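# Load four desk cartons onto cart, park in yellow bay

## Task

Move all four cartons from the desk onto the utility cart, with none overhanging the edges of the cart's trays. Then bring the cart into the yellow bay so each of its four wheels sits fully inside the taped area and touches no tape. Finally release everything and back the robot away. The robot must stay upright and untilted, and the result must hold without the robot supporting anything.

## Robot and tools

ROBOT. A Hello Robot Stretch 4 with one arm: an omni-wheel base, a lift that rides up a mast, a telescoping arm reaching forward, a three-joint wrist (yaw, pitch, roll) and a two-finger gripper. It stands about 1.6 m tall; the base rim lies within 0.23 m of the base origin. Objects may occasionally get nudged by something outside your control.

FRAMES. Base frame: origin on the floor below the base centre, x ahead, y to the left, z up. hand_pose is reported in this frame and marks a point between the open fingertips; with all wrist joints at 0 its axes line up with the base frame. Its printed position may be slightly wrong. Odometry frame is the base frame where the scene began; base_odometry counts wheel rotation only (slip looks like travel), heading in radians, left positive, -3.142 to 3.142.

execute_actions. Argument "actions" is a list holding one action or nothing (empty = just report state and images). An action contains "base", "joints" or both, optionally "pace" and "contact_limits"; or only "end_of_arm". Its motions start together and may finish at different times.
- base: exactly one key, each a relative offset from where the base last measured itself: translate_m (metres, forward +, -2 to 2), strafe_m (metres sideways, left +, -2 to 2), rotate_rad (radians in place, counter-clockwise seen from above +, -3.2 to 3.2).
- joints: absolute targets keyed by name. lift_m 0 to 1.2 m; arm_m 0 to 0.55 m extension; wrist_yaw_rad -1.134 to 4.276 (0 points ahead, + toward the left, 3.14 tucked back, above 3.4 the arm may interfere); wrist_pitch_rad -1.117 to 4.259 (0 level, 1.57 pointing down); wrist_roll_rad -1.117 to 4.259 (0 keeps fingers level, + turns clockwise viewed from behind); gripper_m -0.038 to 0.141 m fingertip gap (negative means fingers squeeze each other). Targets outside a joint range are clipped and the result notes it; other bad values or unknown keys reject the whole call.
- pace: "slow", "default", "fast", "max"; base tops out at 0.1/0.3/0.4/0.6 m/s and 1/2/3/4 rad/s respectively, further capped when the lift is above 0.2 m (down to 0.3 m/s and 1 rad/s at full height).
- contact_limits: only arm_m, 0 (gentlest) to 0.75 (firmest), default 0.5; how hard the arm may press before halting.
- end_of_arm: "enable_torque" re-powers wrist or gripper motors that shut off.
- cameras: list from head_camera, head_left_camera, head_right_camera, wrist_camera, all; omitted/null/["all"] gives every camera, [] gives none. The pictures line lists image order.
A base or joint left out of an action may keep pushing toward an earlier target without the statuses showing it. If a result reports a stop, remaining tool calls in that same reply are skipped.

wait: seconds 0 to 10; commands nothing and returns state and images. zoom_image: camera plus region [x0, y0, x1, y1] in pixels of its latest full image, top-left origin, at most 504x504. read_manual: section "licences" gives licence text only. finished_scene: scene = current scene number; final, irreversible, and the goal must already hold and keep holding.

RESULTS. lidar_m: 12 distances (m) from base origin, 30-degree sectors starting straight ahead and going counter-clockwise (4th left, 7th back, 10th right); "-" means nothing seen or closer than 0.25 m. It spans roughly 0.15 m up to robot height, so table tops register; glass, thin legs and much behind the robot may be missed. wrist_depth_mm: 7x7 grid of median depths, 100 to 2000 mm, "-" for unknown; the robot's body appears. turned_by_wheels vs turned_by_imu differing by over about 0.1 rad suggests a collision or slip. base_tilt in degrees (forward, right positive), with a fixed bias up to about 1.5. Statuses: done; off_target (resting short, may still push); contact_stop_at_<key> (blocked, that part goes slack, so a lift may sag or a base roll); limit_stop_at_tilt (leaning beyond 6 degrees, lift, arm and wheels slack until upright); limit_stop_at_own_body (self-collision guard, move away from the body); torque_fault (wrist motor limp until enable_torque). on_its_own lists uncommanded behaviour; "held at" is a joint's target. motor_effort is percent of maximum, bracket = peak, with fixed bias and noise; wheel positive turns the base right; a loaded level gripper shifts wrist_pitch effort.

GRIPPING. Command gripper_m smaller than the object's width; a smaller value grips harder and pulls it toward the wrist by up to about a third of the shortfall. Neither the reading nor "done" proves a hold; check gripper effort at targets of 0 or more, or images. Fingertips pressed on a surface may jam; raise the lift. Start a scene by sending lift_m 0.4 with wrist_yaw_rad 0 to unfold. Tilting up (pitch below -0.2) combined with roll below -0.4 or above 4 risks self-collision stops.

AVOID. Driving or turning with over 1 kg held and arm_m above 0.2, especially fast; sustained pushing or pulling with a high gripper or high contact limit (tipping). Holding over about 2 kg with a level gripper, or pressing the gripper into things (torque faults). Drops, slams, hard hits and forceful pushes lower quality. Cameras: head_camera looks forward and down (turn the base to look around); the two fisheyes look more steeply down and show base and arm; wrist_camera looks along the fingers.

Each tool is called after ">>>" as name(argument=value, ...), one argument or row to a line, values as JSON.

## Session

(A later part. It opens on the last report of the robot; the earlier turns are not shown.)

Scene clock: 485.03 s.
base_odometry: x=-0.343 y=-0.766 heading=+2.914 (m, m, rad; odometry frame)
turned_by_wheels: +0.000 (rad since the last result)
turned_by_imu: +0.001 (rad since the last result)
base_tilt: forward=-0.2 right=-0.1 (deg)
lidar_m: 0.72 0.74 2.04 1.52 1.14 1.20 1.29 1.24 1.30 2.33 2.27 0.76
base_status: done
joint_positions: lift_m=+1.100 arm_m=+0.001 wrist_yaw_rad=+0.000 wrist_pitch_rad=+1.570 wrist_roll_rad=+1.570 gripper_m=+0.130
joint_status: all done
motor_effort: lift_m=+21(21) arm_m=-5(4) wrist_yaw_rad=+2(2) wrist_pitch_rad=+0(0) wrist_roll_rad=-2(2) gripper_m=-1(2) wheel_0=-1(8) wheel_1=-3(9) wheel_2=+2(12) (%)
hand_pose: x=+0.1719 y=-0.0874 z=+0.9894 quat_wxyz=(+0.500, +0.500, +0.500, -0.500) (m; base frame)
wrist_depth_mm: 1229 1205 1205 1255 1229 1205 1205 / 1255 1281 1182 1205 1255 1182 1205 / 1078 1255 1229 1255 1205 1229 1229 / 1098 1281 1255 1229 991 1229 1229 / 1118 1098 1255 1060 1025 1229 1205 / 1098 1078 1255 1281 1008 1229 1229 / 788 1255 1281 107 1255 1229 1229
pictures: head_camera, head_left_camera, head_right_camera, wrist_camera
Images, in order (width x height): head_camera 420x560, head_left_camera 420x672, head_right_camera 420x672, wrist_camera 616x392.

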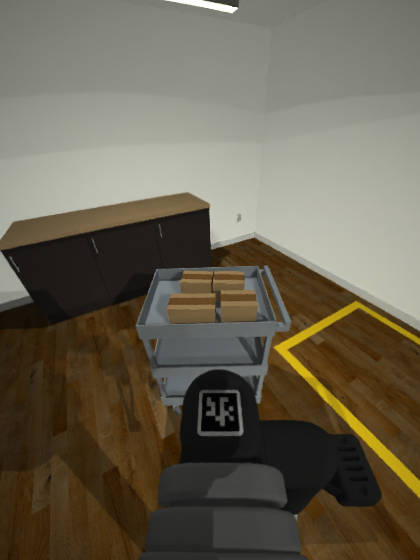

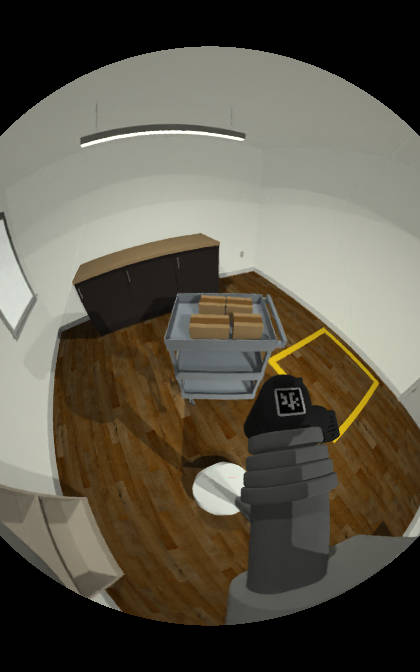

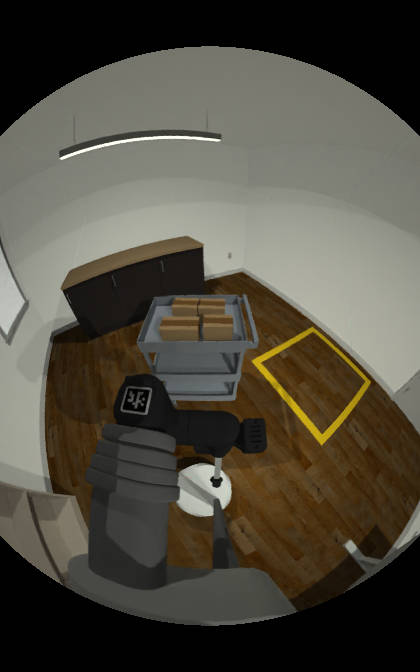

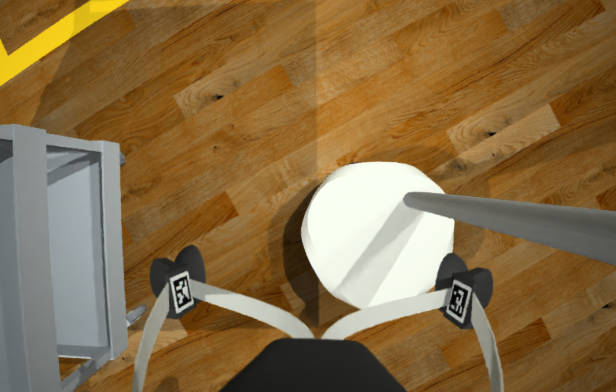

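>>> execute_actions(
  actions=[
    {"base":{"strafe_m":1.0},"joints":{"lift_m":0.65,"wrist_pitch_rad":0,"wrist_roll_rad":0,"gripper_m":0.08,"arm_m":0}},
  ],
  cameras=[],
)

>>> execute_actions(
  actions=[
    {"base":{"translate_m":0.97}},
  ],
  cameras=[],
)

>>> execute_actions(
  actions=[
    {"base":{"rotate_rad":-1.53}},
  ],
)

Scene clock: 514.93 s.
base_odometry: x=-0.568 y=-1.740 heading=+2.914 (m, m, rad; odometry frame)
turned_by_wheels: +0.000 (rad since the last result)
turned_by_imu: +0.004 (rad since the last result)
base_tilt: forward=-0.1 right=+0.2 (deg)
lidar_m: 1.65 1.60 0.82 0.60 0.58 0.35 0.38 1.03 1.80 3.26 1.03 0.96
base_status: done
joint_positions: lift_m=+0.650 arm_m=+0.001 wrist_yaw_rad=+0.000 wrist_pitch_rad=+0.002 wrist_roll_rad=+0.000 gripper_m=+0.080
joint_status: all done
motor_effort: lift_m=+14(20) arm_m=-4(3) wrist_yaw_rad=+2(2) wrist_pitch_rad=-7(10) wrist_roll_rad=-2(8) gripper_m=-2(5) wheel_0=-2(11) wheel_1=+1(15) wheel_2=+0(2) (%)
hand_pose: x=+0.4602 y=-0.0874 z=+0.8278 quat_wxyz=(+1.000, +0.000, +0.001, +0.000) (m; base frame)
wrist_depth_mm: 1708 1921 - - - - - / 1808 1863 - - - - - / 1708 1983 - - - - - / 1708 1430 1499 1661 1921 - - / 1756 1430 1464 1708 1863 - - / 1808 1397 205 1756 200 - 976 / 1808 1430 1618 107 1921 1808 891
pictures: none
No camera images: the call's "cameras" was empty. Leave "cameras" out to get every camera's image.

Scene clock: 519.67 s.
base_odometry: x=-1.513 y=-1.522 heading=+2.914 (m, m, rad; odometry frame)
turned_by_wheels: +0.000 (rad since the last result)
turned_by_imu: +0.000 (rad since the last result)
base_tilt: forward=-0.3 right=+0.0 (deg)
lidar_m: 0.76 0.73 0.77 1.09 1.04 1.10 1.36 2.58 0.66 0.62 0.65 1.03
base_status: done
joint_positions: lift_m=+0.650 arm_m=+0.001 wrist_yaw_rad=+0.000 wrist_pitch_rad=+0.002 wrist_roll_rad=+0.000 gripper_m=+0.080
joint_status: not commanded
motor_effort: lift_m=+14(14) arm_m=-5(5) wrist_yaw_rad=+1(2) wrist_pitch_rad=-7(6) wrist_roll_rad=-3(3) gripper_m=-3(3) wheel_0=+3(8) wheel_1=+3(12) wheel_2=-3(13) (%)
hand_pose: x=+0.4602 y=-0.0874 z=+0.8278 quat_wxyz=(+1.000, +0.000, +0.001, +0.000) (m; base frame)
wrist_depth_mm: 1008 1118 1229 1366 1576 1756 - / 1025 1078 1229 1366 1576 1863 - / 1008 1098 1205 1336 1576 1808 - / 517 544 615 691 788 891 1060 / 517 559 609 699 768 891 1078 / 521 559 204 707 201 931 1118 / 517 554 634 107 820 917 1138
pictures: none
No camera images: the call's "cameras" was empty. Leave "cameras" out to get every camera's image.

Scene clock: 521.70 s.
base_odometry: x=-1.513 y=-1.522 heading=+1.385 (m, m, rad; odometry frame)
turned_by_wheels: -1.529 (rad since the last result)
turned_by_imu: -1.572 (rad since the last result)
base_tilt: forward=-0.1 right=+0.0 (deg)
lidar_m: 0.62 0.66 1.00 0.78 0.75 0.79 1.06 1.04 1.11 1.31 2.59 0.64
base_status: done
joint_positions: lift_m=+0.650 arm_m=+0.001 wrist_yaw_rad=+0.000 wrist_pitch_rad=+0.002 wrist_roll_rad=+0.000 gripper_m=+0.080
joint_status: not commanded
motor_effort: lift_m=+14(14) arm_m=-5(5) wrist_yaw_rad=+2(0) wrist_pitch_rad=-6(6) wrist_roll_rad=-3(3) gripper_m=-5(3) wheel_0=+4(6) wheel_1=+2(8) wheel_2=+5(10) (%)
hand_pose: x=+0.4602 y=-0.0875 z=+0.8278 quat_wxyz=(+1.000, +0.000, +0.001, +0.000) (m; base frame)
wrist_depth_mm: - - - - - - - / - - - - - - - / - - - - - - - / - 424 421 413 415 - - / - 427 421 418 415 - - / - - 205 1060 200 - - / 1708 459 842 107 854 1708 1863
pictures: head_camera, head_left_camera, head_right_camera, wrist_camera
Images, in order (width x height): head_camera 420x560, head_left_camera 420x672, head_right_camera 420x672, wrist_camera 616x392.

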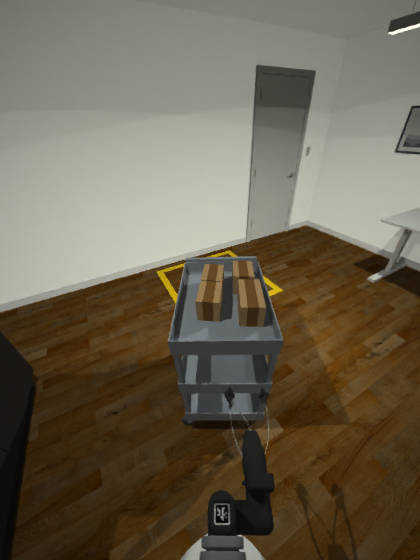

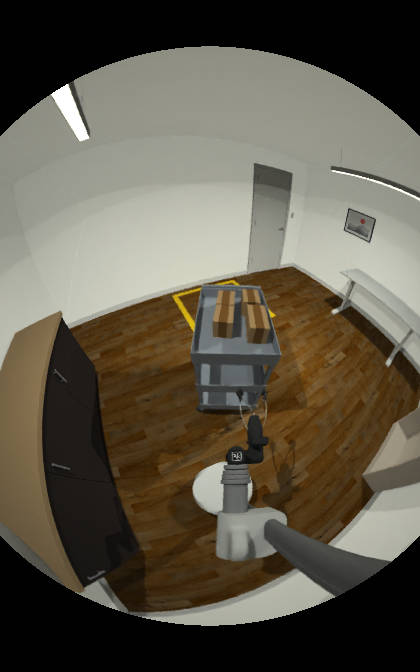

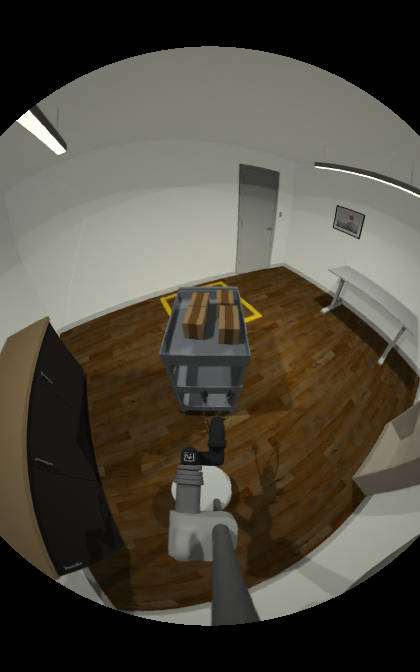

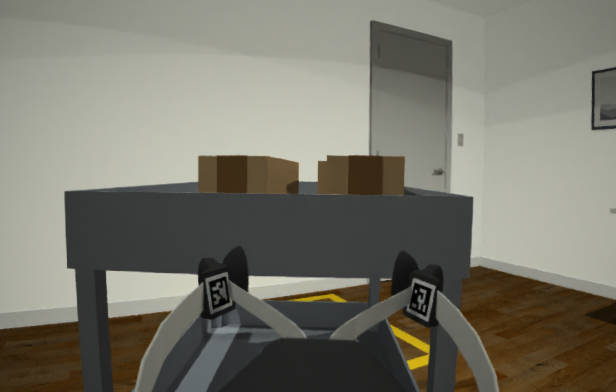

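>>> execute_actions(
  actions=[
    {"base":{"strafe_m":0.04}},
  ],
  cameras=[],
)

>>> execute_actions(
  actions=[
    {"base":{"translate_m":1.25}},
  ],
)

Scene clock: 529.63 s.
base_odometry: x=-1.553 y=-1.514 heading=+1.385 (m, m, rad; odometry frame)
turned_by_wheels: +0.000 (rad since the last result)
turned_by_imu: +0.001 (rad since the last result)
base_tilt: forward=-0.1 right=+0.0 (deg)
lidar_m: 0.61 2.64 0.93 0.74 0.70 0.75 1.07 1.06 1.13 1.34 2.61 0.65
base_status: done
joint_positions: lift_m=+0.650 arm_m=+0.001 wrist_yaw_rad=+0.000 wrist_pitch_rad=+0.002 wrist_roll_rad=+0.000 gripper_m=+0.080
joint_status: not commanded
motor_effort: lift_m=+14(14) arm_m=-5(5) wrist_yaw_rad=+2(2) wrist_pitch_rad=-6(6) wrist_roll_rad=-3(3) gripper_m=-2(5) wheel_0=-1(9) wheel_1=+3(13) wheel_2=+0(3) (%)
hand_pose: x=+0.4602 y=-0.0875 z=+0.8278 quat_wxyz=(+1.000, +0.000, +0.001, +0.000) (m; base frame)
wrist_depth_mm: - - - - - - - / - - - - - - - / - - - - - - - / - 427 421 418 418 - - / - 427 418 418 418 415 - / - - 204 1042 200 - - / 1808 442 831 107 842 1708 1863
pictures: none
No camera images: the call's "cameras" was empty. Leave "cameras" out to get every camera's image.

Scene clock: 535.27 s.
base_odometry: x=-1.322 y=-0.286 heading=+1.386 (m, m, rad; odometry frame)
turned_by_wheels: +0.000 (rad since the last result)
turned_by_imu: +0.035 (rad since the last result)
base_tilt: forward=-0.1 right=+0.0 (deg)
lidar_m: 0.49 1.52 1.62 1.27 1.25 1.34 2.25 1.99 2.00 2.12 2.07 0.44
base_status: done
joint_positions: lift_m=+0.650 arm_m=-0.001 wrist_yaw_rad=+0.000 wrist_pitch_rad=+0.002 wrist_roll_rad=+0.000 gripper_m=+0.080
joint_status: not commanded
motor_effort: lift_m=+15(15) arm_m=+5(11) wrist_yaw_rad=+1(60) wrist_pitch_rad=-5(19) wrist_roll_rad=-1(3) gripper_m=-2(4) wheel_0=+3(10) wheel_1=+4(12) wheel_2=+0(22) (%)
hand_pose: x=+0.4585 y=-0.0874 z=+0.8279 quat_wxyz=(+1.000, +0.000, +0.001, +0.000) (m; base frame)
wrist_depth_mm: 1118 1255 1366 1537 1708 1983 - / 1160 1255 1397 1537 1708 1921 - / 1118 1255 1397 1537 1661 1863 - / 1205 1281 455 574 462 334 303 / 1182 1281 382 309 252 211 188 / 1205 1281 204 310 204 206 190 / 1182 1255 1397 107 809 202 -
pictures: head_camera, head_left_camera, head_right_camera, wrist_camera
Images, in order (width x height): head_camera 420x560, head_left_camera 420x672, head_right_camera 420x672, wrist_camera 616x392.

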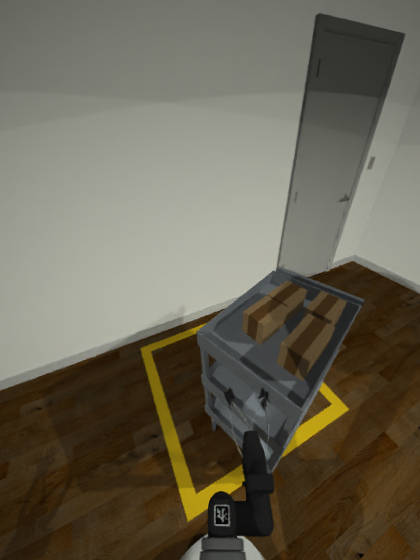

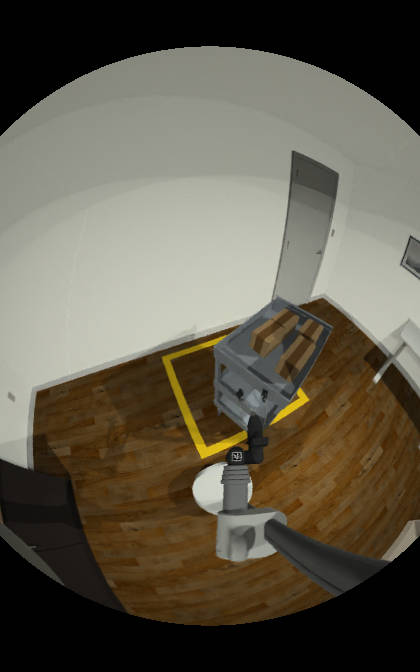

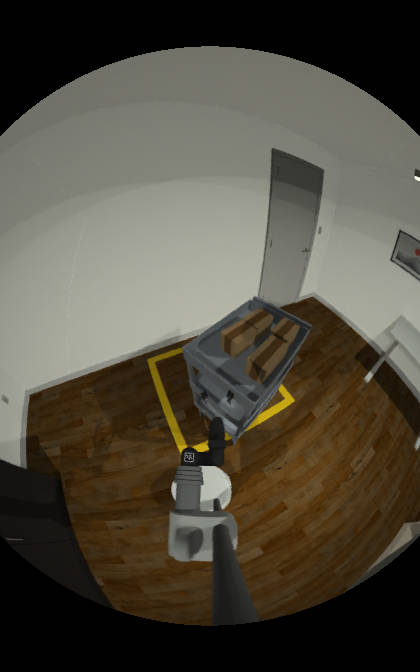

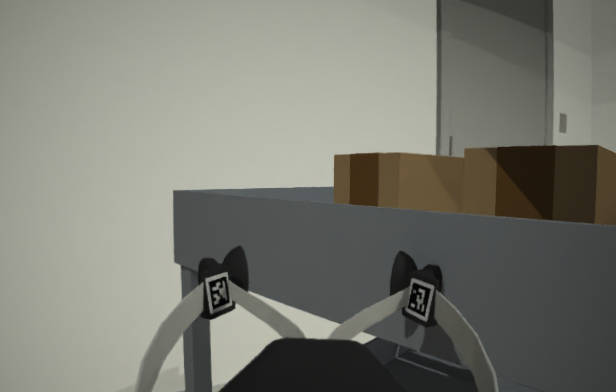

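>>> execute_actions(
  actions=[
    {"base":{"strafe_m":-0.92}},
  ],
  cameras=[],
)

>>> execute_actions(
  actions=[
    {"base":{"translate_m":0.2}},
  ],
  cameras=[],
)

>>> execute_actions(
  actions=[
    {"base":{"rotate_rad":0.885}},
  ],
)

Scene clock: 570.13 s.
base_odometry: x=-0.418 y=-0.455 heading=+1.385 (m, m, rad; odometry frame)
turned_by_wheels: +0.000 (rad since the last result)
turned_by_imu: +0.001 (rad since the last result)
base_tilt: forward=-0.2 right=+0.1 (deg)
lidar_m: 0.95 0.67 0.96 2.13 2.08 2.24 1.82 1.45 1.54 1.27 1.23 1.32
base_status: done
joint_positions: lift_m=+0.650 arm_m=-0.001 wrist_yaw_rad=+0.000 wrist_pitch_rad=+0.002 wrist_roll_rad=+0.000 gripper_m=+0.080
joint_status: not commanded
motor_effort: lift_m=+15(15) arm_m=+5(5) wrist_yaw_rad=+1(25) wrist_pitch_rad=-6(5) wrist_roll_rad=-1(0) gripper_m=-3(2) wheel_0=+1(17) wheel_1=-2(14) wheel_2=+0(1) (%)
hand_pose: x=+0.4585 y=-0.0874 z=+0.8278 quat_wxyz=(+1.000, +0.000, +0.001, +0.000) (m; base frame)
wrist_depth_mm: 1499 1661 1756 1921 - - 1808 / 1499 1661 1756 - - - 1808 / 1499 1576 1808 1983 - - 1863 / 580 723 1863 - - - 1808 / 1098 1708 1808 - - - 1808 / 1025 1060 205 - 200 - 1863 / 820 715 1708 107 1983 1808 1808
pictures: none
No camera images: the call's "cameras" was empty. Leave "cameras" out to get every camera's image.

Scene clock: 572.20 s.
base_odometry: x=-0.381 y=-0.259 heading=+1.386 (m, m, rad; odometry frame)
turned_by_wheels: +0.000 (rad since the last result)
turned_by_imu: +0.000 (rad since the last result)
base_tilt: forward=-0.2 right=+0.1 (deg)
lidar_m: 0.82 0.53 0.53 2.25 2.19 2.33 2.01 1.64 1.57 1.17 1.14 2.02
base_status: done
joint_positions: lift_m=+0.650 arm_m=-0.001 wrist_yaw_rad=+0.000 wrist_pitch_rad=+0.002 wrist_roll_rad=+0.000 gripper_m=+0.080
joint_status: not commanded
motor_effort: lift_m=+15(15) arm_m=+5(4) wrist_yaw_rad=+1(1) wrist_pitch_rad=-5(6) wrist_roll_rad=-1(1) gripper_m=-2(3) wheel_0=+3(6) wheel_1=+2(4) wheel_2=-2(11) (%)
hand_pose: x=+0.4586 y=-0.0874 z=+0.8278 quat_wxyz=(+1.000, +0.000, +0.001, +0.000) (m; base frame)
wrist_depth_mm: 1308 1499 1618 1708 1921 - 1708 / 1366 1464 1576 1756 - - 1618 / 1366 1537 1618 1756 1983 - 1708 / 512 640 1618 1863 - - 1708 / 525 707 1618 1756 - - 1756 / 891 1499 204 1863 200 - 1708 / 842 759 1708 107 1983 1808 1708
pictures: none
No camera images: the call's "cameras" was empty. Leave "cameras" out to get every camera's image.

Scene clock: 573.80 s.
base_odometry: x=-0.381 y=-0.259 heading=+2.270 (m, m, rad; odometry frame)
turned_by_wheels: +0.884 (rad since the last result)
turned_by_imu: +0.910 (rad since the last result)
base_tilt: forward=-0.2 right=-0.1 (deg)
lidar_m: 0.51 2.30 2.14 2.22 2.13 1.65 1.71 1.24 1.15 1.19 1.88 0.57
base_status: done
joint_positions: lift_m=+0.650 arm_m=-0.001 wrist_yaw_rad=+0.000 wrist_pitch_rad=+0.002 wrist_roll_rad=+0.000 gripper_m=+0.080
joint_status: not commanded
motor_effort: lift_m=+15(15) arm_m=+5(5) wrist_yaw_rad=+1(0) wrist_pitch_rad=-5(5) wrist_roll_rad=-1(1) gripper_m=-3(2) wheel_0=-3(9) wheel_1=-1(7) wheel_2=-2(11) (%)
hand_pose: x=+0.4586 y=-0.0874 z=+0.8278 quat_wxyz=(+1.000, +0.000, +0.001, +0.000) (m; base frame)
wrist_depth_mm: - - 1983 1756 1576 1397 1281 / - - 1983 1708 1537 1430 1255 / - - 1983 1808 1499 1366 1281 / - - 1983 683 392 404 427 / - - 521 319 338 368 394 / - - 204 324 200 904 1336 / 1756 1708 1863 107 831 788 768
pictures: head_camera, head_left_camera, head_right_camera, wrist_camera
Images, in order (width x height): head_camera 420x560, head_left_camera 420x672, head_right_camera 420x672, wrist_camera 616x392.

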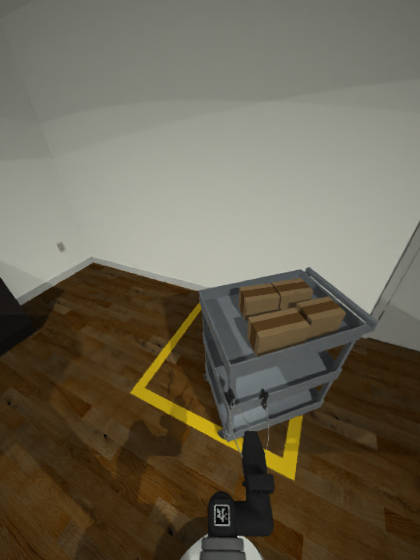

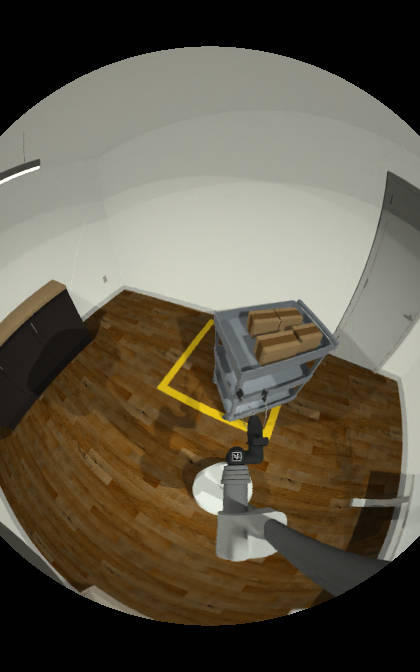

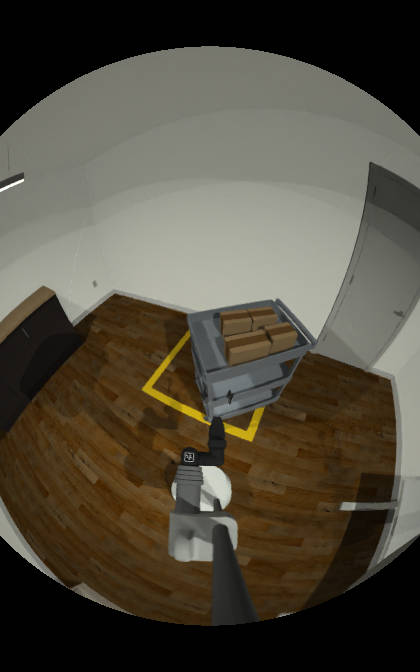

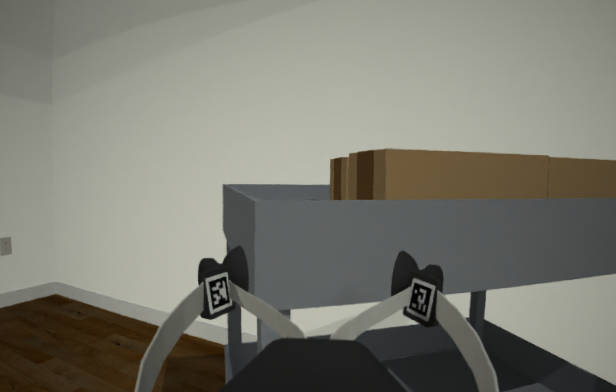

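>>> execute_actions(
  actions=[
    {"base":{"strafe_m":-0.26}},
  ],
  cameras=["wrist_camera"],
)

Scene clock: 591.80 s.
base_odometry: x=-0.182 y=-0.091 heading=+2.270 (m, m, rad; odometry frame)
turned_by_wheels: +0.000 (rad since the last result)
turned_by_imu: +0.002 (rad since the last result)
base_tilt: forward=-0.2 right=+0.1 (deg)
lidar_m: 0.55 0.56 2.40 2.46 2.23 1.75 1.47 0.99 0.91 0.95 1.73 0.67
base_status: done
joint_positions: lift_m=+0.650 arm_m=-0.001 wrist_yaw_rad=+0.000 wrist_pitch_rad=+0.002 wrist_roll_rad=+0.000 gripper_m=+0.080
joint_status: not commanded
motor_effort: lift_m=+15(15) arm_m=+5(5) wrist_yaw_rad=+2(1) wrist_pitch_rad=-5(5) wrist_roll_rad=-1(1) gripper_m=-3(4) wheel_0=+1(11) wheel_1=-1(9) wheel_2=+0(2) (%)
hand_pose: x=+0.4586 y=-0.0874 z=+0.8278 quat_wxyz=(+1.000, +0.000, +0.001, +0.000) (m; base frame)
wrist_depth_mm: - - 1808 1618 1397 1281 1205 / - - 1863 1576 1430 1336 1182 / - - 1756 1576 1430 1308 1205 / 340 357 382 404 436 473 1160 / 336 355 373 399 421 466 1160 / - - 205 1661 200 1281 1229 / 1756 759 809 107 809 500 1229
pictures: wrist_camera
Images, in order (width x height): wrist_camera 616x392.

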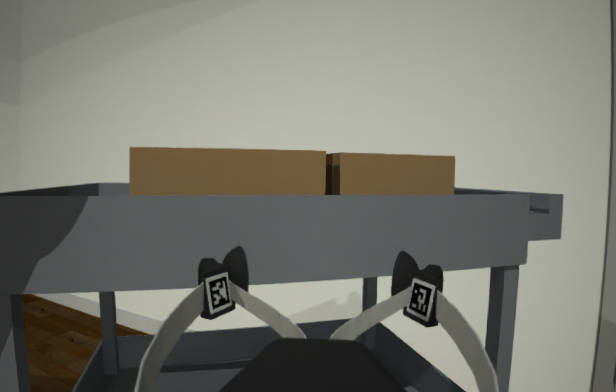

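>>> execute_actions(
  actions=[
    {"base":{"translate_m":0.47}},
  ],
)

Scene clock: 601.67 s.
base_odometry: x=-0.485 y=+0.268 heading=+2.270 (m, m, rad; odometry frame)
turned_by_wheels: +0.000 (rad since the last result)
turned_by_imu: +0.049 (rad since the last result)
base_tilt: forward=-0.1 right=+0.1 (deg)
lidar_m: 0.49 0.51 2.16 2.24 2.66 2.18 1.74 1.20 1.16 1.84 1.31 0.53
base_status: done
joint_positions: lift_m=+0.650 arm_m=-0.001 wrist_yaw_rad=+0.000 wrist_pitch_rad=+0.002 wrist_roll_rad=+0.000 gripper_m=+0.080
joint_status: not commanded
motor_effort: lift_m=+16(16) arm_m=+5(6) wrist_yaw_rad=+2(25) wrist_pitch_rad=-6(20) wrist_roll_rad=-2(0) gripper_m=-1(4) wheel_0=+2(10) wheel_1=+1(10) wheel_2=-1(21) (%)
hand_pose: x=+0.4585 y=-0.0874 z=+0.8278 quat_wxyz=(+1.000, +0.000, +0.001, +0.000) (m; base frame)
wrist_depth_mm: 1863 1576 1308 1138 1025 917 831 / 1863 1576 1308 1182 1042 931 842 / 1863 1576 1281 1118 1008 891 842 / 379 539 334 336 345 377 379 / 277 285 290 298 304 315 322 / 282 285 204 303 200 322 854 / 287 1661 768 107 809 798 878
pictures: head_camera, head_left_camera, head_right_camera, wrist_camera
Images, in order (width x height): head_camera 420x560, head_left_camera 420x672, head_right_camera 420x672, wrist_camera 616x392.

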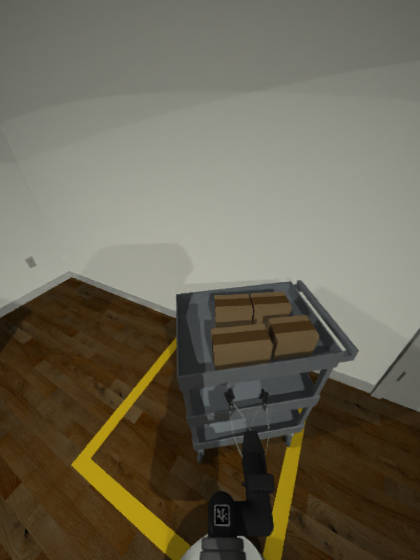

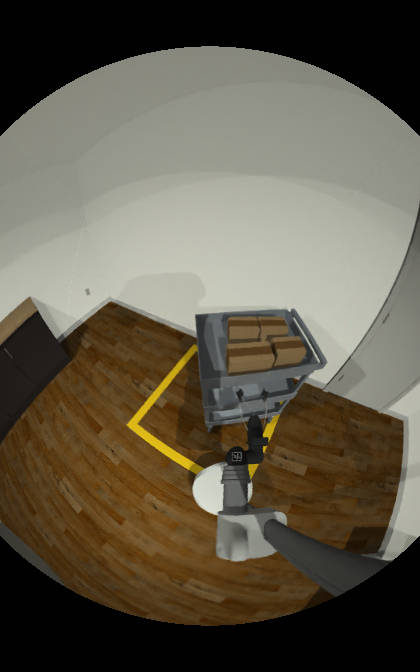

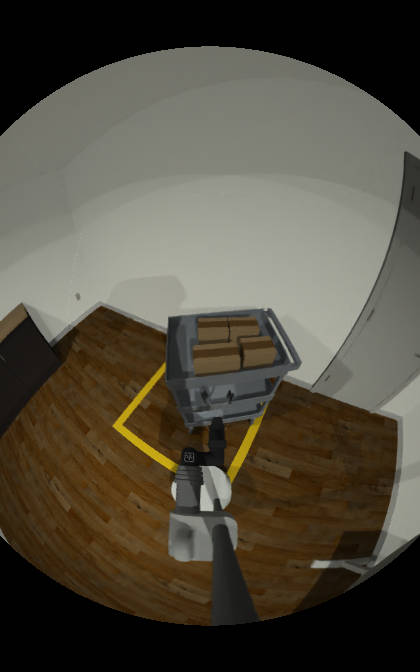

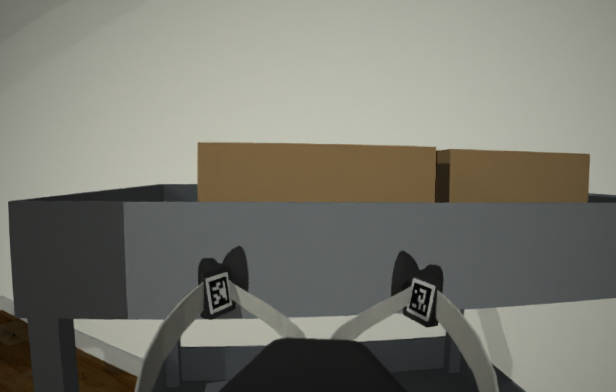

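>>> execute_actions(
  actions=[
    {"base":{"translate_m":-0.6}},
  ],
  cameras=["head_camera","head_left_camera","head_right_camera"],
)

Scene clock: 608.53 s.
base_odometry: x=-0.099 y=-0.191 heading=+2.270 (m, m, rad; odometry frame)
turned_by_wheels: +0.000 (rad since the last result)
turned_by_imu: +0.003 (rad since the last result)
base_tilt: forward=-0.2 right=+0.0 (deg)
lidar_m: 1.08 2.43 2.46 2.56 1.75 1.63 1.30 0.90 0.84 0.87 1.86 1.20
base_status: done
joint_positions: lift_m=+0.650 arm_m=-0.001 wrist_yaw_rad=+0.000 wrist_pitch_rad=+0.002 wrist_roll_rad=+0.000 gripper_m=+0.080
joint_status: not commanded
motor_effort: lift_m=+16(16) arm_m=+5(4) wrist_yaw_rad=+1(2) wrist_pitch_rad=-6(5) wrist_roll_rad=-2(3) gripper_m=-3(2) wheel_0=-3(7) wheel_1=-4(6) wheel_2=+2(12) (%)
hand_pose: x=+0.4585 y=-0.0874 z=+0.8278 quat_wxyz=(+1.000, +0.000, +0.001, +0.000) (m; base frame)
wrist_depth_mm: - - - 1756 1537 1430 1281 / - - - 1756 1576 1397 1255 / - - - 1921 1618 1430 1308 / - - 1983 891 946 1397 1308 / - - - 1808 1618 1397 1336 / - - 204 1205 200 1397 1308 / 1756 1708 1708 107 1430 1397 1308
pictures: head_camera, head_left_camera, head_right_camera
Images, in order (width x height): head_camera 420x560, head_left_camera 420x672, head_right_camera 420x672.

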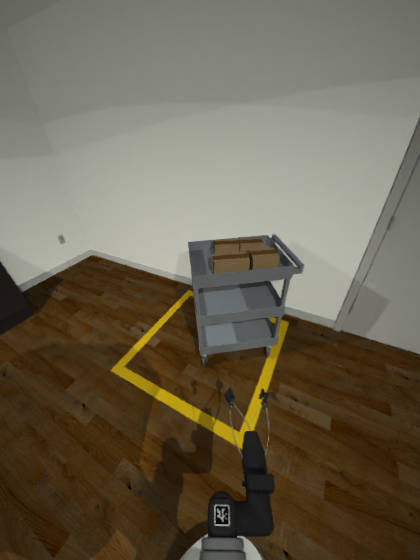

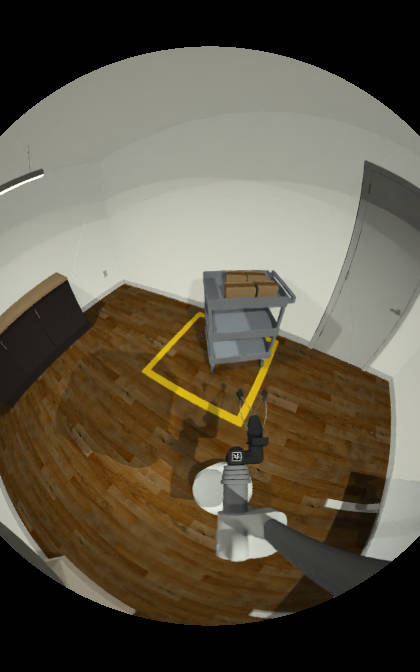

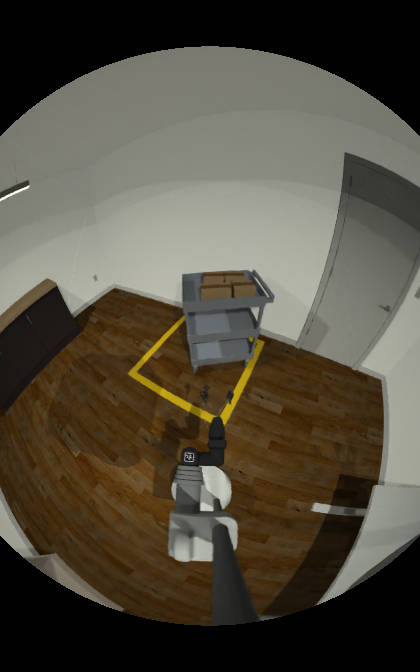

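>>> zoom_image(
  camera="head_camera",
  region=[100, 230, 340, 470],
)

Region (100, 230, 340, 470) of head_camera's 420x560 image, scaled by 2.100, with more detail than that image has.

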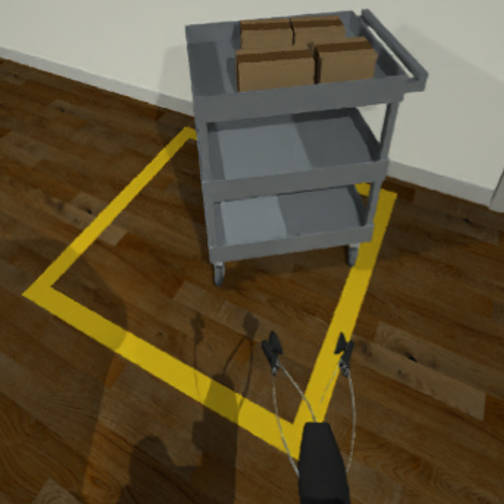

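>>> execute_actions(
  actions=[
    {"base":{"strafe_m":0.55},"joints":{"lift_m":1.1,"wrist_pitch_rad":1.57,"gripper_m":0.0,"arm_m":0.0}},
  ],
  cameras=[],
)

>>> execute_actions(
  actions=[
    {"base":{"translate_m":1.49}},
  ],
  cameras=[],
)

>>> execute_actions(
  actions=[
    {"base":{"rotate_rad":-1.53},"joints":{"arm_m":0.25}},
  ],
)

Scene clock: 629.53 s.
base_odometry: x=-0.520 y=-0.545 heading=+2.270 (m, m, rad; odometry frame)
turned_by_wheels: +0.000 (rad since the last result)
turned_by_imu: +0.003 (rad since the last result)
base_tilt: forward=+0.1 right=+0.0 (deg)
lidar_m: 1.43 2.07 1.96 2.04 1.81 1.40 1.44 1.41 1.33 1.38 2.14 1.16
base_status: done
joint_positions: lift_m=+1.100 arm_m=-0.001 wrist_yaw_rad=+0.000 wrist_pitch_rad=+1.570 wrist_roll_rad=+0.000 gripper_m=+0.000
joint_status: all done
motor_effort: lift_m=+21(22) arm_m=+5(6) wrist_yaw_rad=+2(2) wrist_pitch_rad=+0(4) wrist_roll_rad=-3(2) gripper_m=-6(6) wheel_0=-1(10) wheel_1=+2(10) wheel_2=+0(1) (%)
hand_pose: x=+0.1703 y=-0.0874 z=+0.9894 quat_wxyz=(+0.707, +0.000, +0.707, +0.000) (m; base frame)
wrist_depth_mm: 1255 1255 1205 1205 1182 1182 1205 / 1281 1229 1229 1205 1205 1229 1182 / 1255 1255 1255 1255 1255 1205 1205 / 1281 1255 1255 1025 1229 1205 1205 / 1281 1281 1042 1025 1255 1229 1205 / 1255 1308 1042 196 190 1255 1205 / 1336 1336 1281 107 1281 1229 1229
pictures: none
No camera images: the call's "cameras" was empty. Leave "cameras" out to get every camera's image.

Scene clock: 635.97 s.
base_odometry: x=-1.479 y=+0.595 heading=+2.270 (m, m, rad; odometry frame)
turned_by_wheels: +0.000 (rad since the last result)
turned_by_imu: -0.001 (rad since the last result)
base_tilt: forward=-0.1 right=+0.0 (deg)
lidar_m: 0.72 0.96 1.91 1.36 1.78 2.85 3.07 2.20 0.38 0.33 0.75 0.68
base_status: done
joint_positions: lift_m=+1.100 arm_m=-0.001 wrist_yaw_rad=+0.000 wrist_pitch_rad=+1.570 wrist_roll_rad=+0.000 gripper_m=+0.000
joint_status: not commanded
motor_effort: lift_m=+21(21) arm_m=+5(5) wrist_yaw_rad=+2(2) wrist_pitch_rad=+0(1) wrist_roll_rad=-2(2) gripper_m=-6(6) wheel_0=+2(8) wheel_1=+3(6) wheel_2=-2(12) (%)
hand_pose: x=+0.1703 y=-0.0874 z=+0.9894 quat_wxyz=(+0.707, +0.000, +0.707, +0.000) (m; base frame)
wrist_depth_mm: 1255 1229 1205 1182 1138 878 741 / 1255 1229 1229 1229 1229 1160 946 / 1281 1255 1205 1229 1229 1182 1182 / 1255 1229 1255 1025 1229 1229 1205 / 1308 1255 1025 1025 1205 1025 741 / 1308 1308 1060 197 190 723 741 / 1336 1281 1255 107 1255 750 415
pictures: none
No camera images: the call's "cameras" was empty. Leave "cameras" out to get every camera's image.

Scene clock: 638.43 s.
base_odometry: x=-1.479 y=+0.596 heading=+0.741 (m, m, rad; odometry frame)
turned_by_wheels: -1.529 (rad since the last result)
turned_by_imu: -1.572 (rad since the last result)
base_tilt: forward=-0.1 right=+0.0 (deg)
lidar_m: 0.34 0.73 0.69 0.72 0.99 1.93 1.39 1.79 2.79 2.80 0.58 0.38
base_status: done
joint_positions: lift_m=+1.100 arm_m=+0.249 wrist_yaw_rad=+0.000 wrist_pitch_rad=+1.570 wrist_roll_rad=+0.000 gripper_m=+0.000
joint_status: all done
motor_effort: lift_m=+21(21) arm_m=+5(7) wrist_yaw_rad=+1(1) wrist_pitch_rad=+1(1) wrist_roll_rad=-2(3) gripper_m=-8(6) wheel_0=+4(10) wheel_1=+3(10) wheel_2=+4(10) (%)
hand_pose: x=+0.4203 y=-0.0874 z=+0.9895 quat_wxyz=(+0.707, +0.000, +0.707, +0.000) (m; base frame)
wrist_depth_mm: 691 809 415 298 407 322 290 / 759 931 421 301 415 334 293 / 854 1078 427 421 415 415 410 / 946 1255 430 427 418 415 415 / 1078 1308 430 430 421 418 418 / 1229 1255 364 196 190 1255 1205 / 1308 1281 1060 107 1229 1229 1205
pictures: head_camera, head_left_camera, head_right_camera, wrist_camera
Images, in order (width x height): head_camera 420x560, head_left_camera 420x672, head_right_camera 420x672, wrist_camera 616x392.

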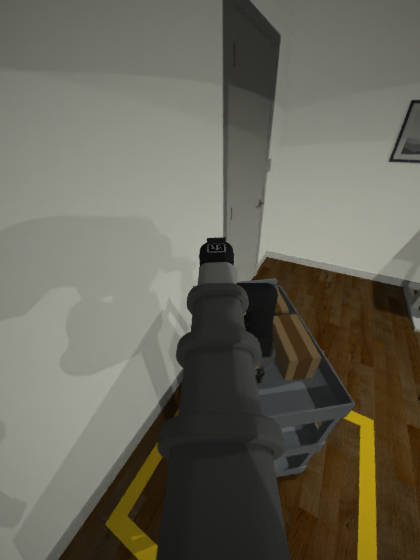

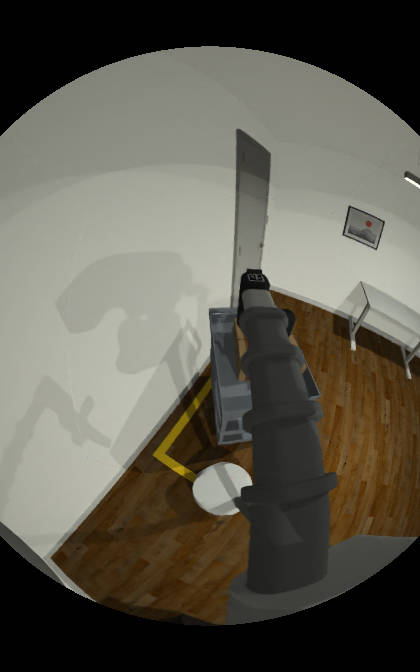

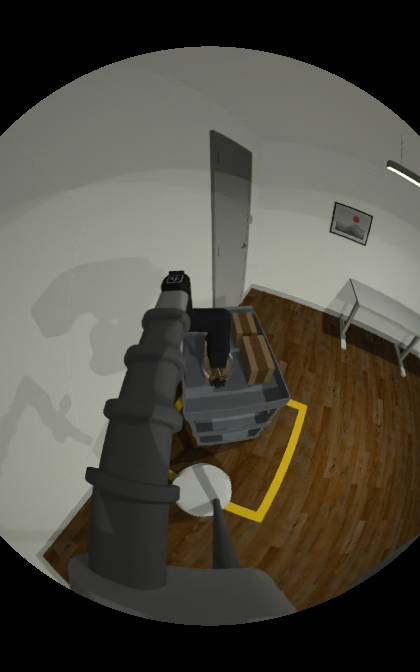

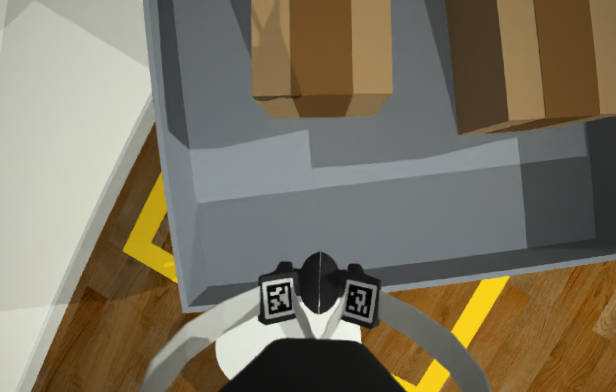

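>>> execute_actions(
  actions=[
    {"base":{"strafe_m":-0.1},"joints":{"arm_m":0.31}},
  ],
  cameras=[],
)

>>> execute_actions(
  actions=[
    {"joints":{"lift_m":0.95}},
  ],
  cameras=["wrist_camera"],
)

Scene clock: 646.80 s.
base_odometry: x=-1.411 y=+0.522 heading=+0.741 (m, m, rad; odometry frame)
turned_by_wheels: +0.000 (rad since the last result)
turned_by_imu: +0.002 (rad since the last result)
base_tilt: forward=-0.2 right=-0.1 (deg)
lidar_m: 0.34 0.35 0.78 0.81 1.12 1.60 1.40 1.91 2.68 2.71 2.14 0.39
base_status: done
joint_positions: lift_m=+1.100 arm_m=+0.309 wrist_yaw_rad=+0.000 wrist_pitch_rad=+1.570 wrist_roll_rad=+0.000 gripper_m=+0.000
joint_status: all done
motor_effort: lift_m=+21(21) arm_m=+5(5) wrist_yaw_rad=+1(1) wrist_pitch_rad=+0(1) wrist_roll_rad=-2(2) gripper_m=-6(5) wheel_0=+1(10) wheel_1=+0(9) wheel_2=+0(4) (%)
hand_pose: x=+0.4803 y=-0.0874 z=+0.9895 quat_wxyz=(+0.707, +0.000, +0.707, +0.000) (m; base frame)
wrist_depth_mm: 389 304 301 413 296 291 1160 / 410 306 303 421 298 296 1205 / 402 309 304 421 300 297 1205 / 946 433 430 421 418 399 1205 / 1098 436 433 424 430 418 1205 / 1281 439 418 196 190 402 1205 / 1308 389 382 107 1229 1229 1229
pictures: none
No camera images: the call's "cameras" was empty. Leave "cameras" out to get every camera's image.

Scene clock: 648.50 s.
base_odometry: x=-1.411 y=+0.522 heading=+0.741 (m, m, rad; odometry frame)
turned_by_wheels: +0.000 (rad since the last result)
turned_by_imu: +0.001 (rad since the last result)
base_tilt: forward=-0.2 right=+0.1 (deg)
lidar_m: 0.33 0.36 0.79 0.81 1.12 1.61 1.39 1.87 2.67 2.73 2.15 0.38
base_status: not commanded
joint_positions: lift_m=+0.950 arm_m=+0.309 wrist_yaw_rad=+0.000 wrist_pitch_rad=+1.570 wrist_roll_rad=+0.000 gripper_m=+0.000
joint_status: all done
motor_effort: lift_m=+13(21) arm_m=+5(5) wrist_yaw_rad=+1(1) wrist_pitch_rad=+0(0) wrist_roll_rad=-2(2) gripper_m=-7(5) wheel_0=+1(1) wheel_1=+0(1) wheel_2=+0(0) (%)
hand_pose: x=+0.4803 y=-0.0874 z=+0.8401 quat_wxyz=(+0.707, +0.000, +0.707, +0.000) (m; base frame)
wrist_depth_mm: 154 153 176 266 198 148 - / 156 154 176 270 211 150 148 / 157 156 175 272 228 151 149 / 281 279 277 274 271 152 151 / 287 281 279 274 274 271 270 / 286 282 279 196 190 273 271 / 287 285 283 107 277 272 268
pictures: wrist_camera
Images, in order (width x height): wrist_camera 616x392.

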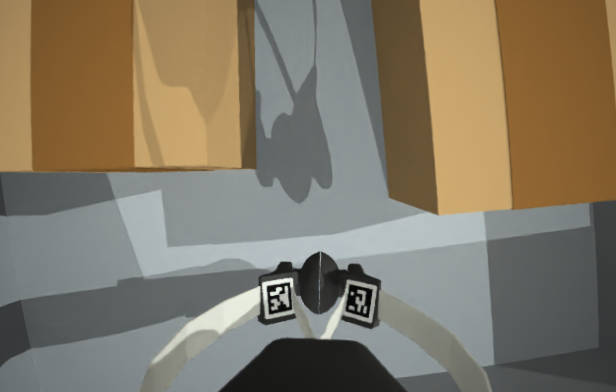

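Fingertips are inside the tray. Pull back slowly.

>>> execute_actions(
  actions=[
    {"base":{"translate_m":-0.35},"pace":"slow"},
  ],
)

Scene clock: 657.50 s.
base_odometry: x=-1.669 y=+0.286 heading=+0.741 (m, m, rad; odometry frame)
turned_by_wheels: +0.000 (rad since the last result)
turned_by_imu: +0.004 (rad since the last result)
base_tilt: forward=-0.2 right=-0.1 (deg)
lidar_m: 0.43 0.44 0.94 0.98 1.34 1.04 1.05 1.42 2.77 2.60 2.44 0.47
base_status: done
joint_positions: lift_m=+0.950 arm_m=+0.310 wrist_yaw_rad=+0.001 wrist_pitch_rad=+1.565 wrist_roll_rad=+0.000 gripper_m=+0.000
joint_status: not commanded
motor_effort: lift_m=+14(14) arm_m=-1(5) wrist_yaw_rad=-2(21) wrist_pitch_rad=+16(64) wrist_roll_rad=-2(2) gripper_m=-7(8) wheel_0=-1(6) wheel_1=-5(6) wheel_2=+8(16) (%)
hand_pose: x=+0.4829 y=-0.0874 z=+0.8400 quat_wxyz=(+0.709, +0.000, +0.705, +0.000) (m; base frame)
wrist_depth_mm: 191 219 271 159 157 163 218 / 278 276 274 272 250 264 227 / 281 279 276 272 270 267 236 / 282 279 277 274 272 267 244 / 283 279 278 274 274 268 248 / 285 276 185 206 188 230 1078 / 1138 1118 891 107 1098 1078 1078
pictures: head_camera, head_left_camera, head_right_camera, wrist_camera
Images, in order (width x height): head_camera 420x560, head_left_camera 420x672, head_right_camera 420x672, wrist_camera 616x392.

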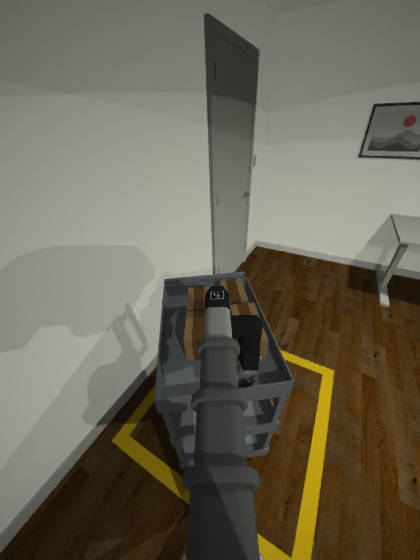

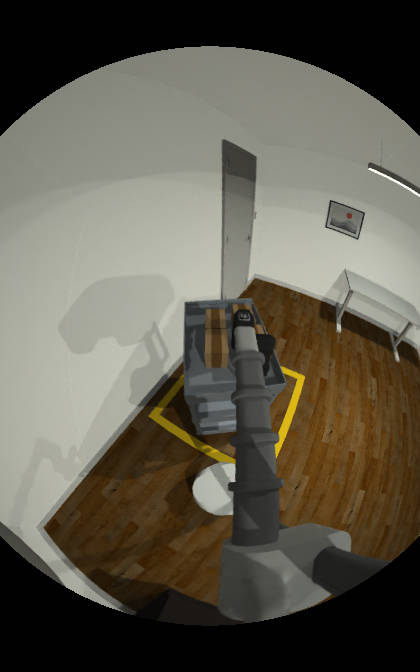

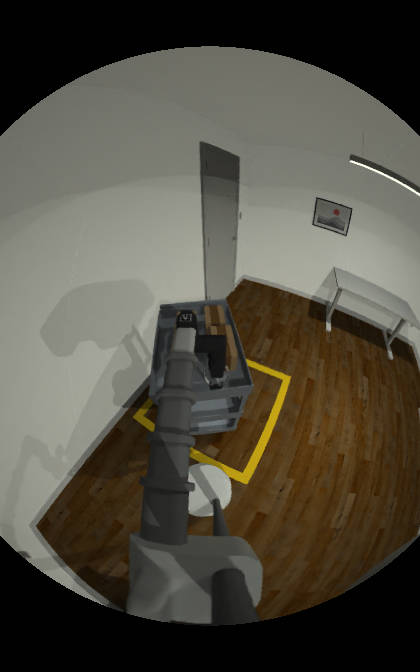

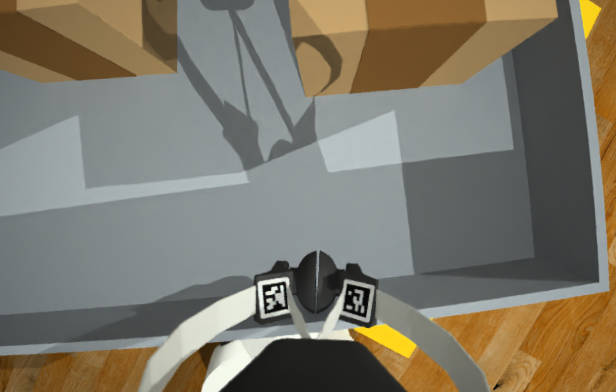

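>>> execute_actions(
  actions=[
    {"joints":{"lift_m":1.1}},
  ],
  cameras=[],
)

>>> execute_actions(
  actions=[
    {"base":{"strafe_m":-0.9},"joints":{"arm_m":0.0}},
  ],
  cameras=[],
)

>>> execute_actions(
  actions=[
    {"base":{"rotate_rad":0.6}},
  ],
)

Scene clock: 665.03 s.
base_odometry: x=-1.669 y=+0.286 heading=+0.741 (m, m, rad; odometry frame)
turned_by_wheels: +0.000 (rad since the last result)
turned_by_imu: +0.001 (rad since the last result)
base_tilt: forward=-0.1 right=+0.1 (deg)
lidar_m: 0.41 0.43 0.95 1.00 1.35 1.05 1.06 1.43 2.76 2.57 2.43 0.45
base_status: not commanded
joint_positions: lift_m=+1.100 arm_m=+0.310 wrist_yaw_rad=+0.000 wrist_pitch_rad=+1.570 wrist_roll_rad=+0.000 gripper_m=+0.000
joint_status: all done
motor_effort: lift_m=+22(24) arm_m=-1(0) wrist_yaw_rad=+1(4) wrist_pitch_rad=+1(18) wrist_roll_rad=-2(2) gripper_m=-7(8) wheel_0=+0(1) wheel_1=-5(5) wheel_2=+5(8) (%)
hand_pose: x=+0.4813 y=-0.0874 z=+0.9894 quat_wxyz=(+0.707, +0.000, +0.707, +0.000) (m; base frame)
wrist_depth_mm: 399 303 404 298 300 1205 1205 / 413 306 418 330 298 1205 1182 / 430 430 427 424 415 1229 1182 / 418 433 430 427 424 421 1205 / 407 433 430 404 421 1229 1205 / 1308 1281 1042 197 190 1255 1255 / 1336 1308 1042 107 1281 1255 1229
pictures: none
No camera images: the call's "cameras" was empty. Leave "cameras" out to get every camera's image.

Scene clock: 669.37 s.
base_odometry: x=-1.062 y=-0.378 heading=+0.741 (m, m, rad; odometry frame)
turned_by_wheels: +0.000 (rad since the last result)
turned_by_imu: -0.002 (rad since the last result)
base_tilt: forward=-0.2 right=+0.1 (deg)
lidar_m: 2.54 0.97 0.81 1.81 1.54 1.46 1.50 2.05 1.68 1.72 1.98 1.85
base_status: done
joint_positions: lift_m=+1.100 arm_m=+0.001 wrist_yaw_rad=+0.000 wrist_pitch_rad=+1.570 wrist_roll_rad=+0.000 gripper_m=+0.000
joint_status: all done
motor_effort: lift_m=+20(22) arm_m=-5(6) wrist_yaw_rad=+2(1) wrist_pitch_rad=+0(1) wrist_roll_rad=-2(2) gripper_m=-6(6) wheel_0=+2(10) wheel_1=-1(10) wheel_2=+0(5) (%)
hand_pose: x=+0.1720 y=-0.0874 z=+0.9895 quat_wxyz=(+0.707, +0.000, +0.707, +0.000) (m; base frame)
wrist_depth_mm: 1078 1229 1205 1205 1229 1205 1182 / 1118 1255 1205 1229 1205 1182 1160 / 1255 1255 1281 1205 1229 1205 1182 / 1308 1281 1229 1025 1255 1229 1205 / 1281 1308 1042 1008 1229 1229 1205 / 1281 1255 1008 196 190 1205 1229 / 1308 1336 1255 107 1281 1205 1229
pictures: none
No camera images: the call's "cameras" was empty. Leave "cameras" out to get every camera's image.

Scene clock: 671.00 s.
base_odometry: x=-1.062 y=-0.378 heading=+1.340 (m, m, rad; odometry frame)
turned_by_wheels: +0.599 (rad since the last result)
turned_by_imu: +0.617 (rad since the last result)
base_tilt: forward=-0.2 right=-0.1 (deg)
lidar_m: 0.86 0.80 1.85 1.50 1.46 1.58 2.02 1.69 1.75 1.90 1.86 2.35
base_status: done
joint_positions: lift_m=+1.100 arm_m=+0.001 wrist_yaw_rad=+0.000 wrist_pitch_rad=+1.570 wrist_roll_rad=+0.000 gripper_m=+0.000
joint_status: not commanded
motor_effort: lift_m=+20(20) arm_m=-5(5) wrist_yaw_rad=+2(2) wrist_pitch_rad=+0(0) wrist_roll_rad=-2(2) gripper_m=-5(5) wheel_0=-3(5) wheel_1=-3(15) wheel_2=-4(9) (%)
hand_pose: x=+0.1720 y=-0.0874 z=+0.9895 quat_wxyz=(+0.707, +0.000, +0.707, +0.000) (m; base frame)
wrist_depth_mm: 1229 1229 1229 1229 1205 1205 1182 / 1255 1229 1229 1255 1160 1182 1205 / 1281 1255 1229 1205 1229 1205 1205 / 1281 1255 1281 1042 1205 1229 1229 / 1308 1255 1025 1042 1205 1281 1205 / 1336 1281 1042 196 190 1255 1255 / 1281 1281 1281 107 1255 1255 1255
pictures: head_camera, head_left_camera, head_right_camera, wrist_camera
Images, in order (width x height): head_camera 420x560, head_left_camera 420x672, head_right_camera 420x672, wrist_camera 616x392.

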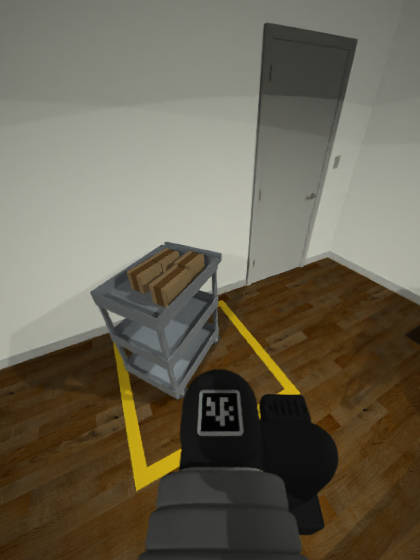

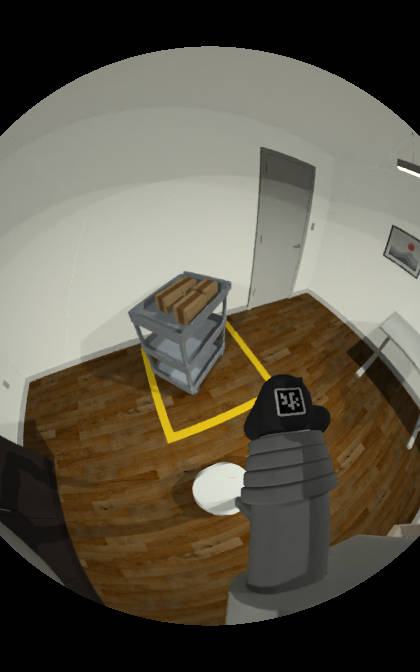

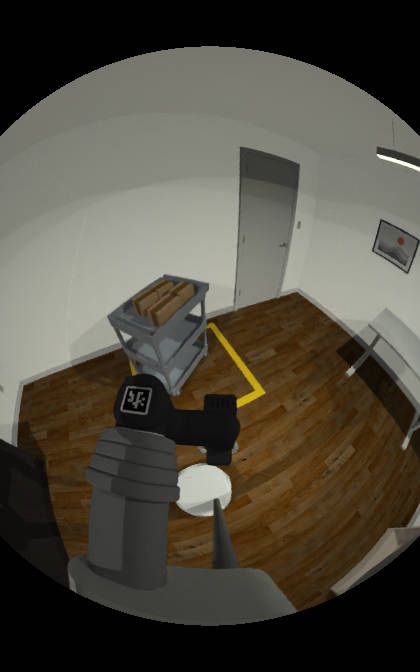

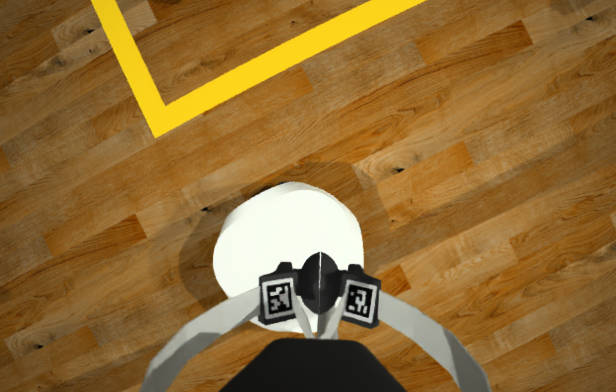

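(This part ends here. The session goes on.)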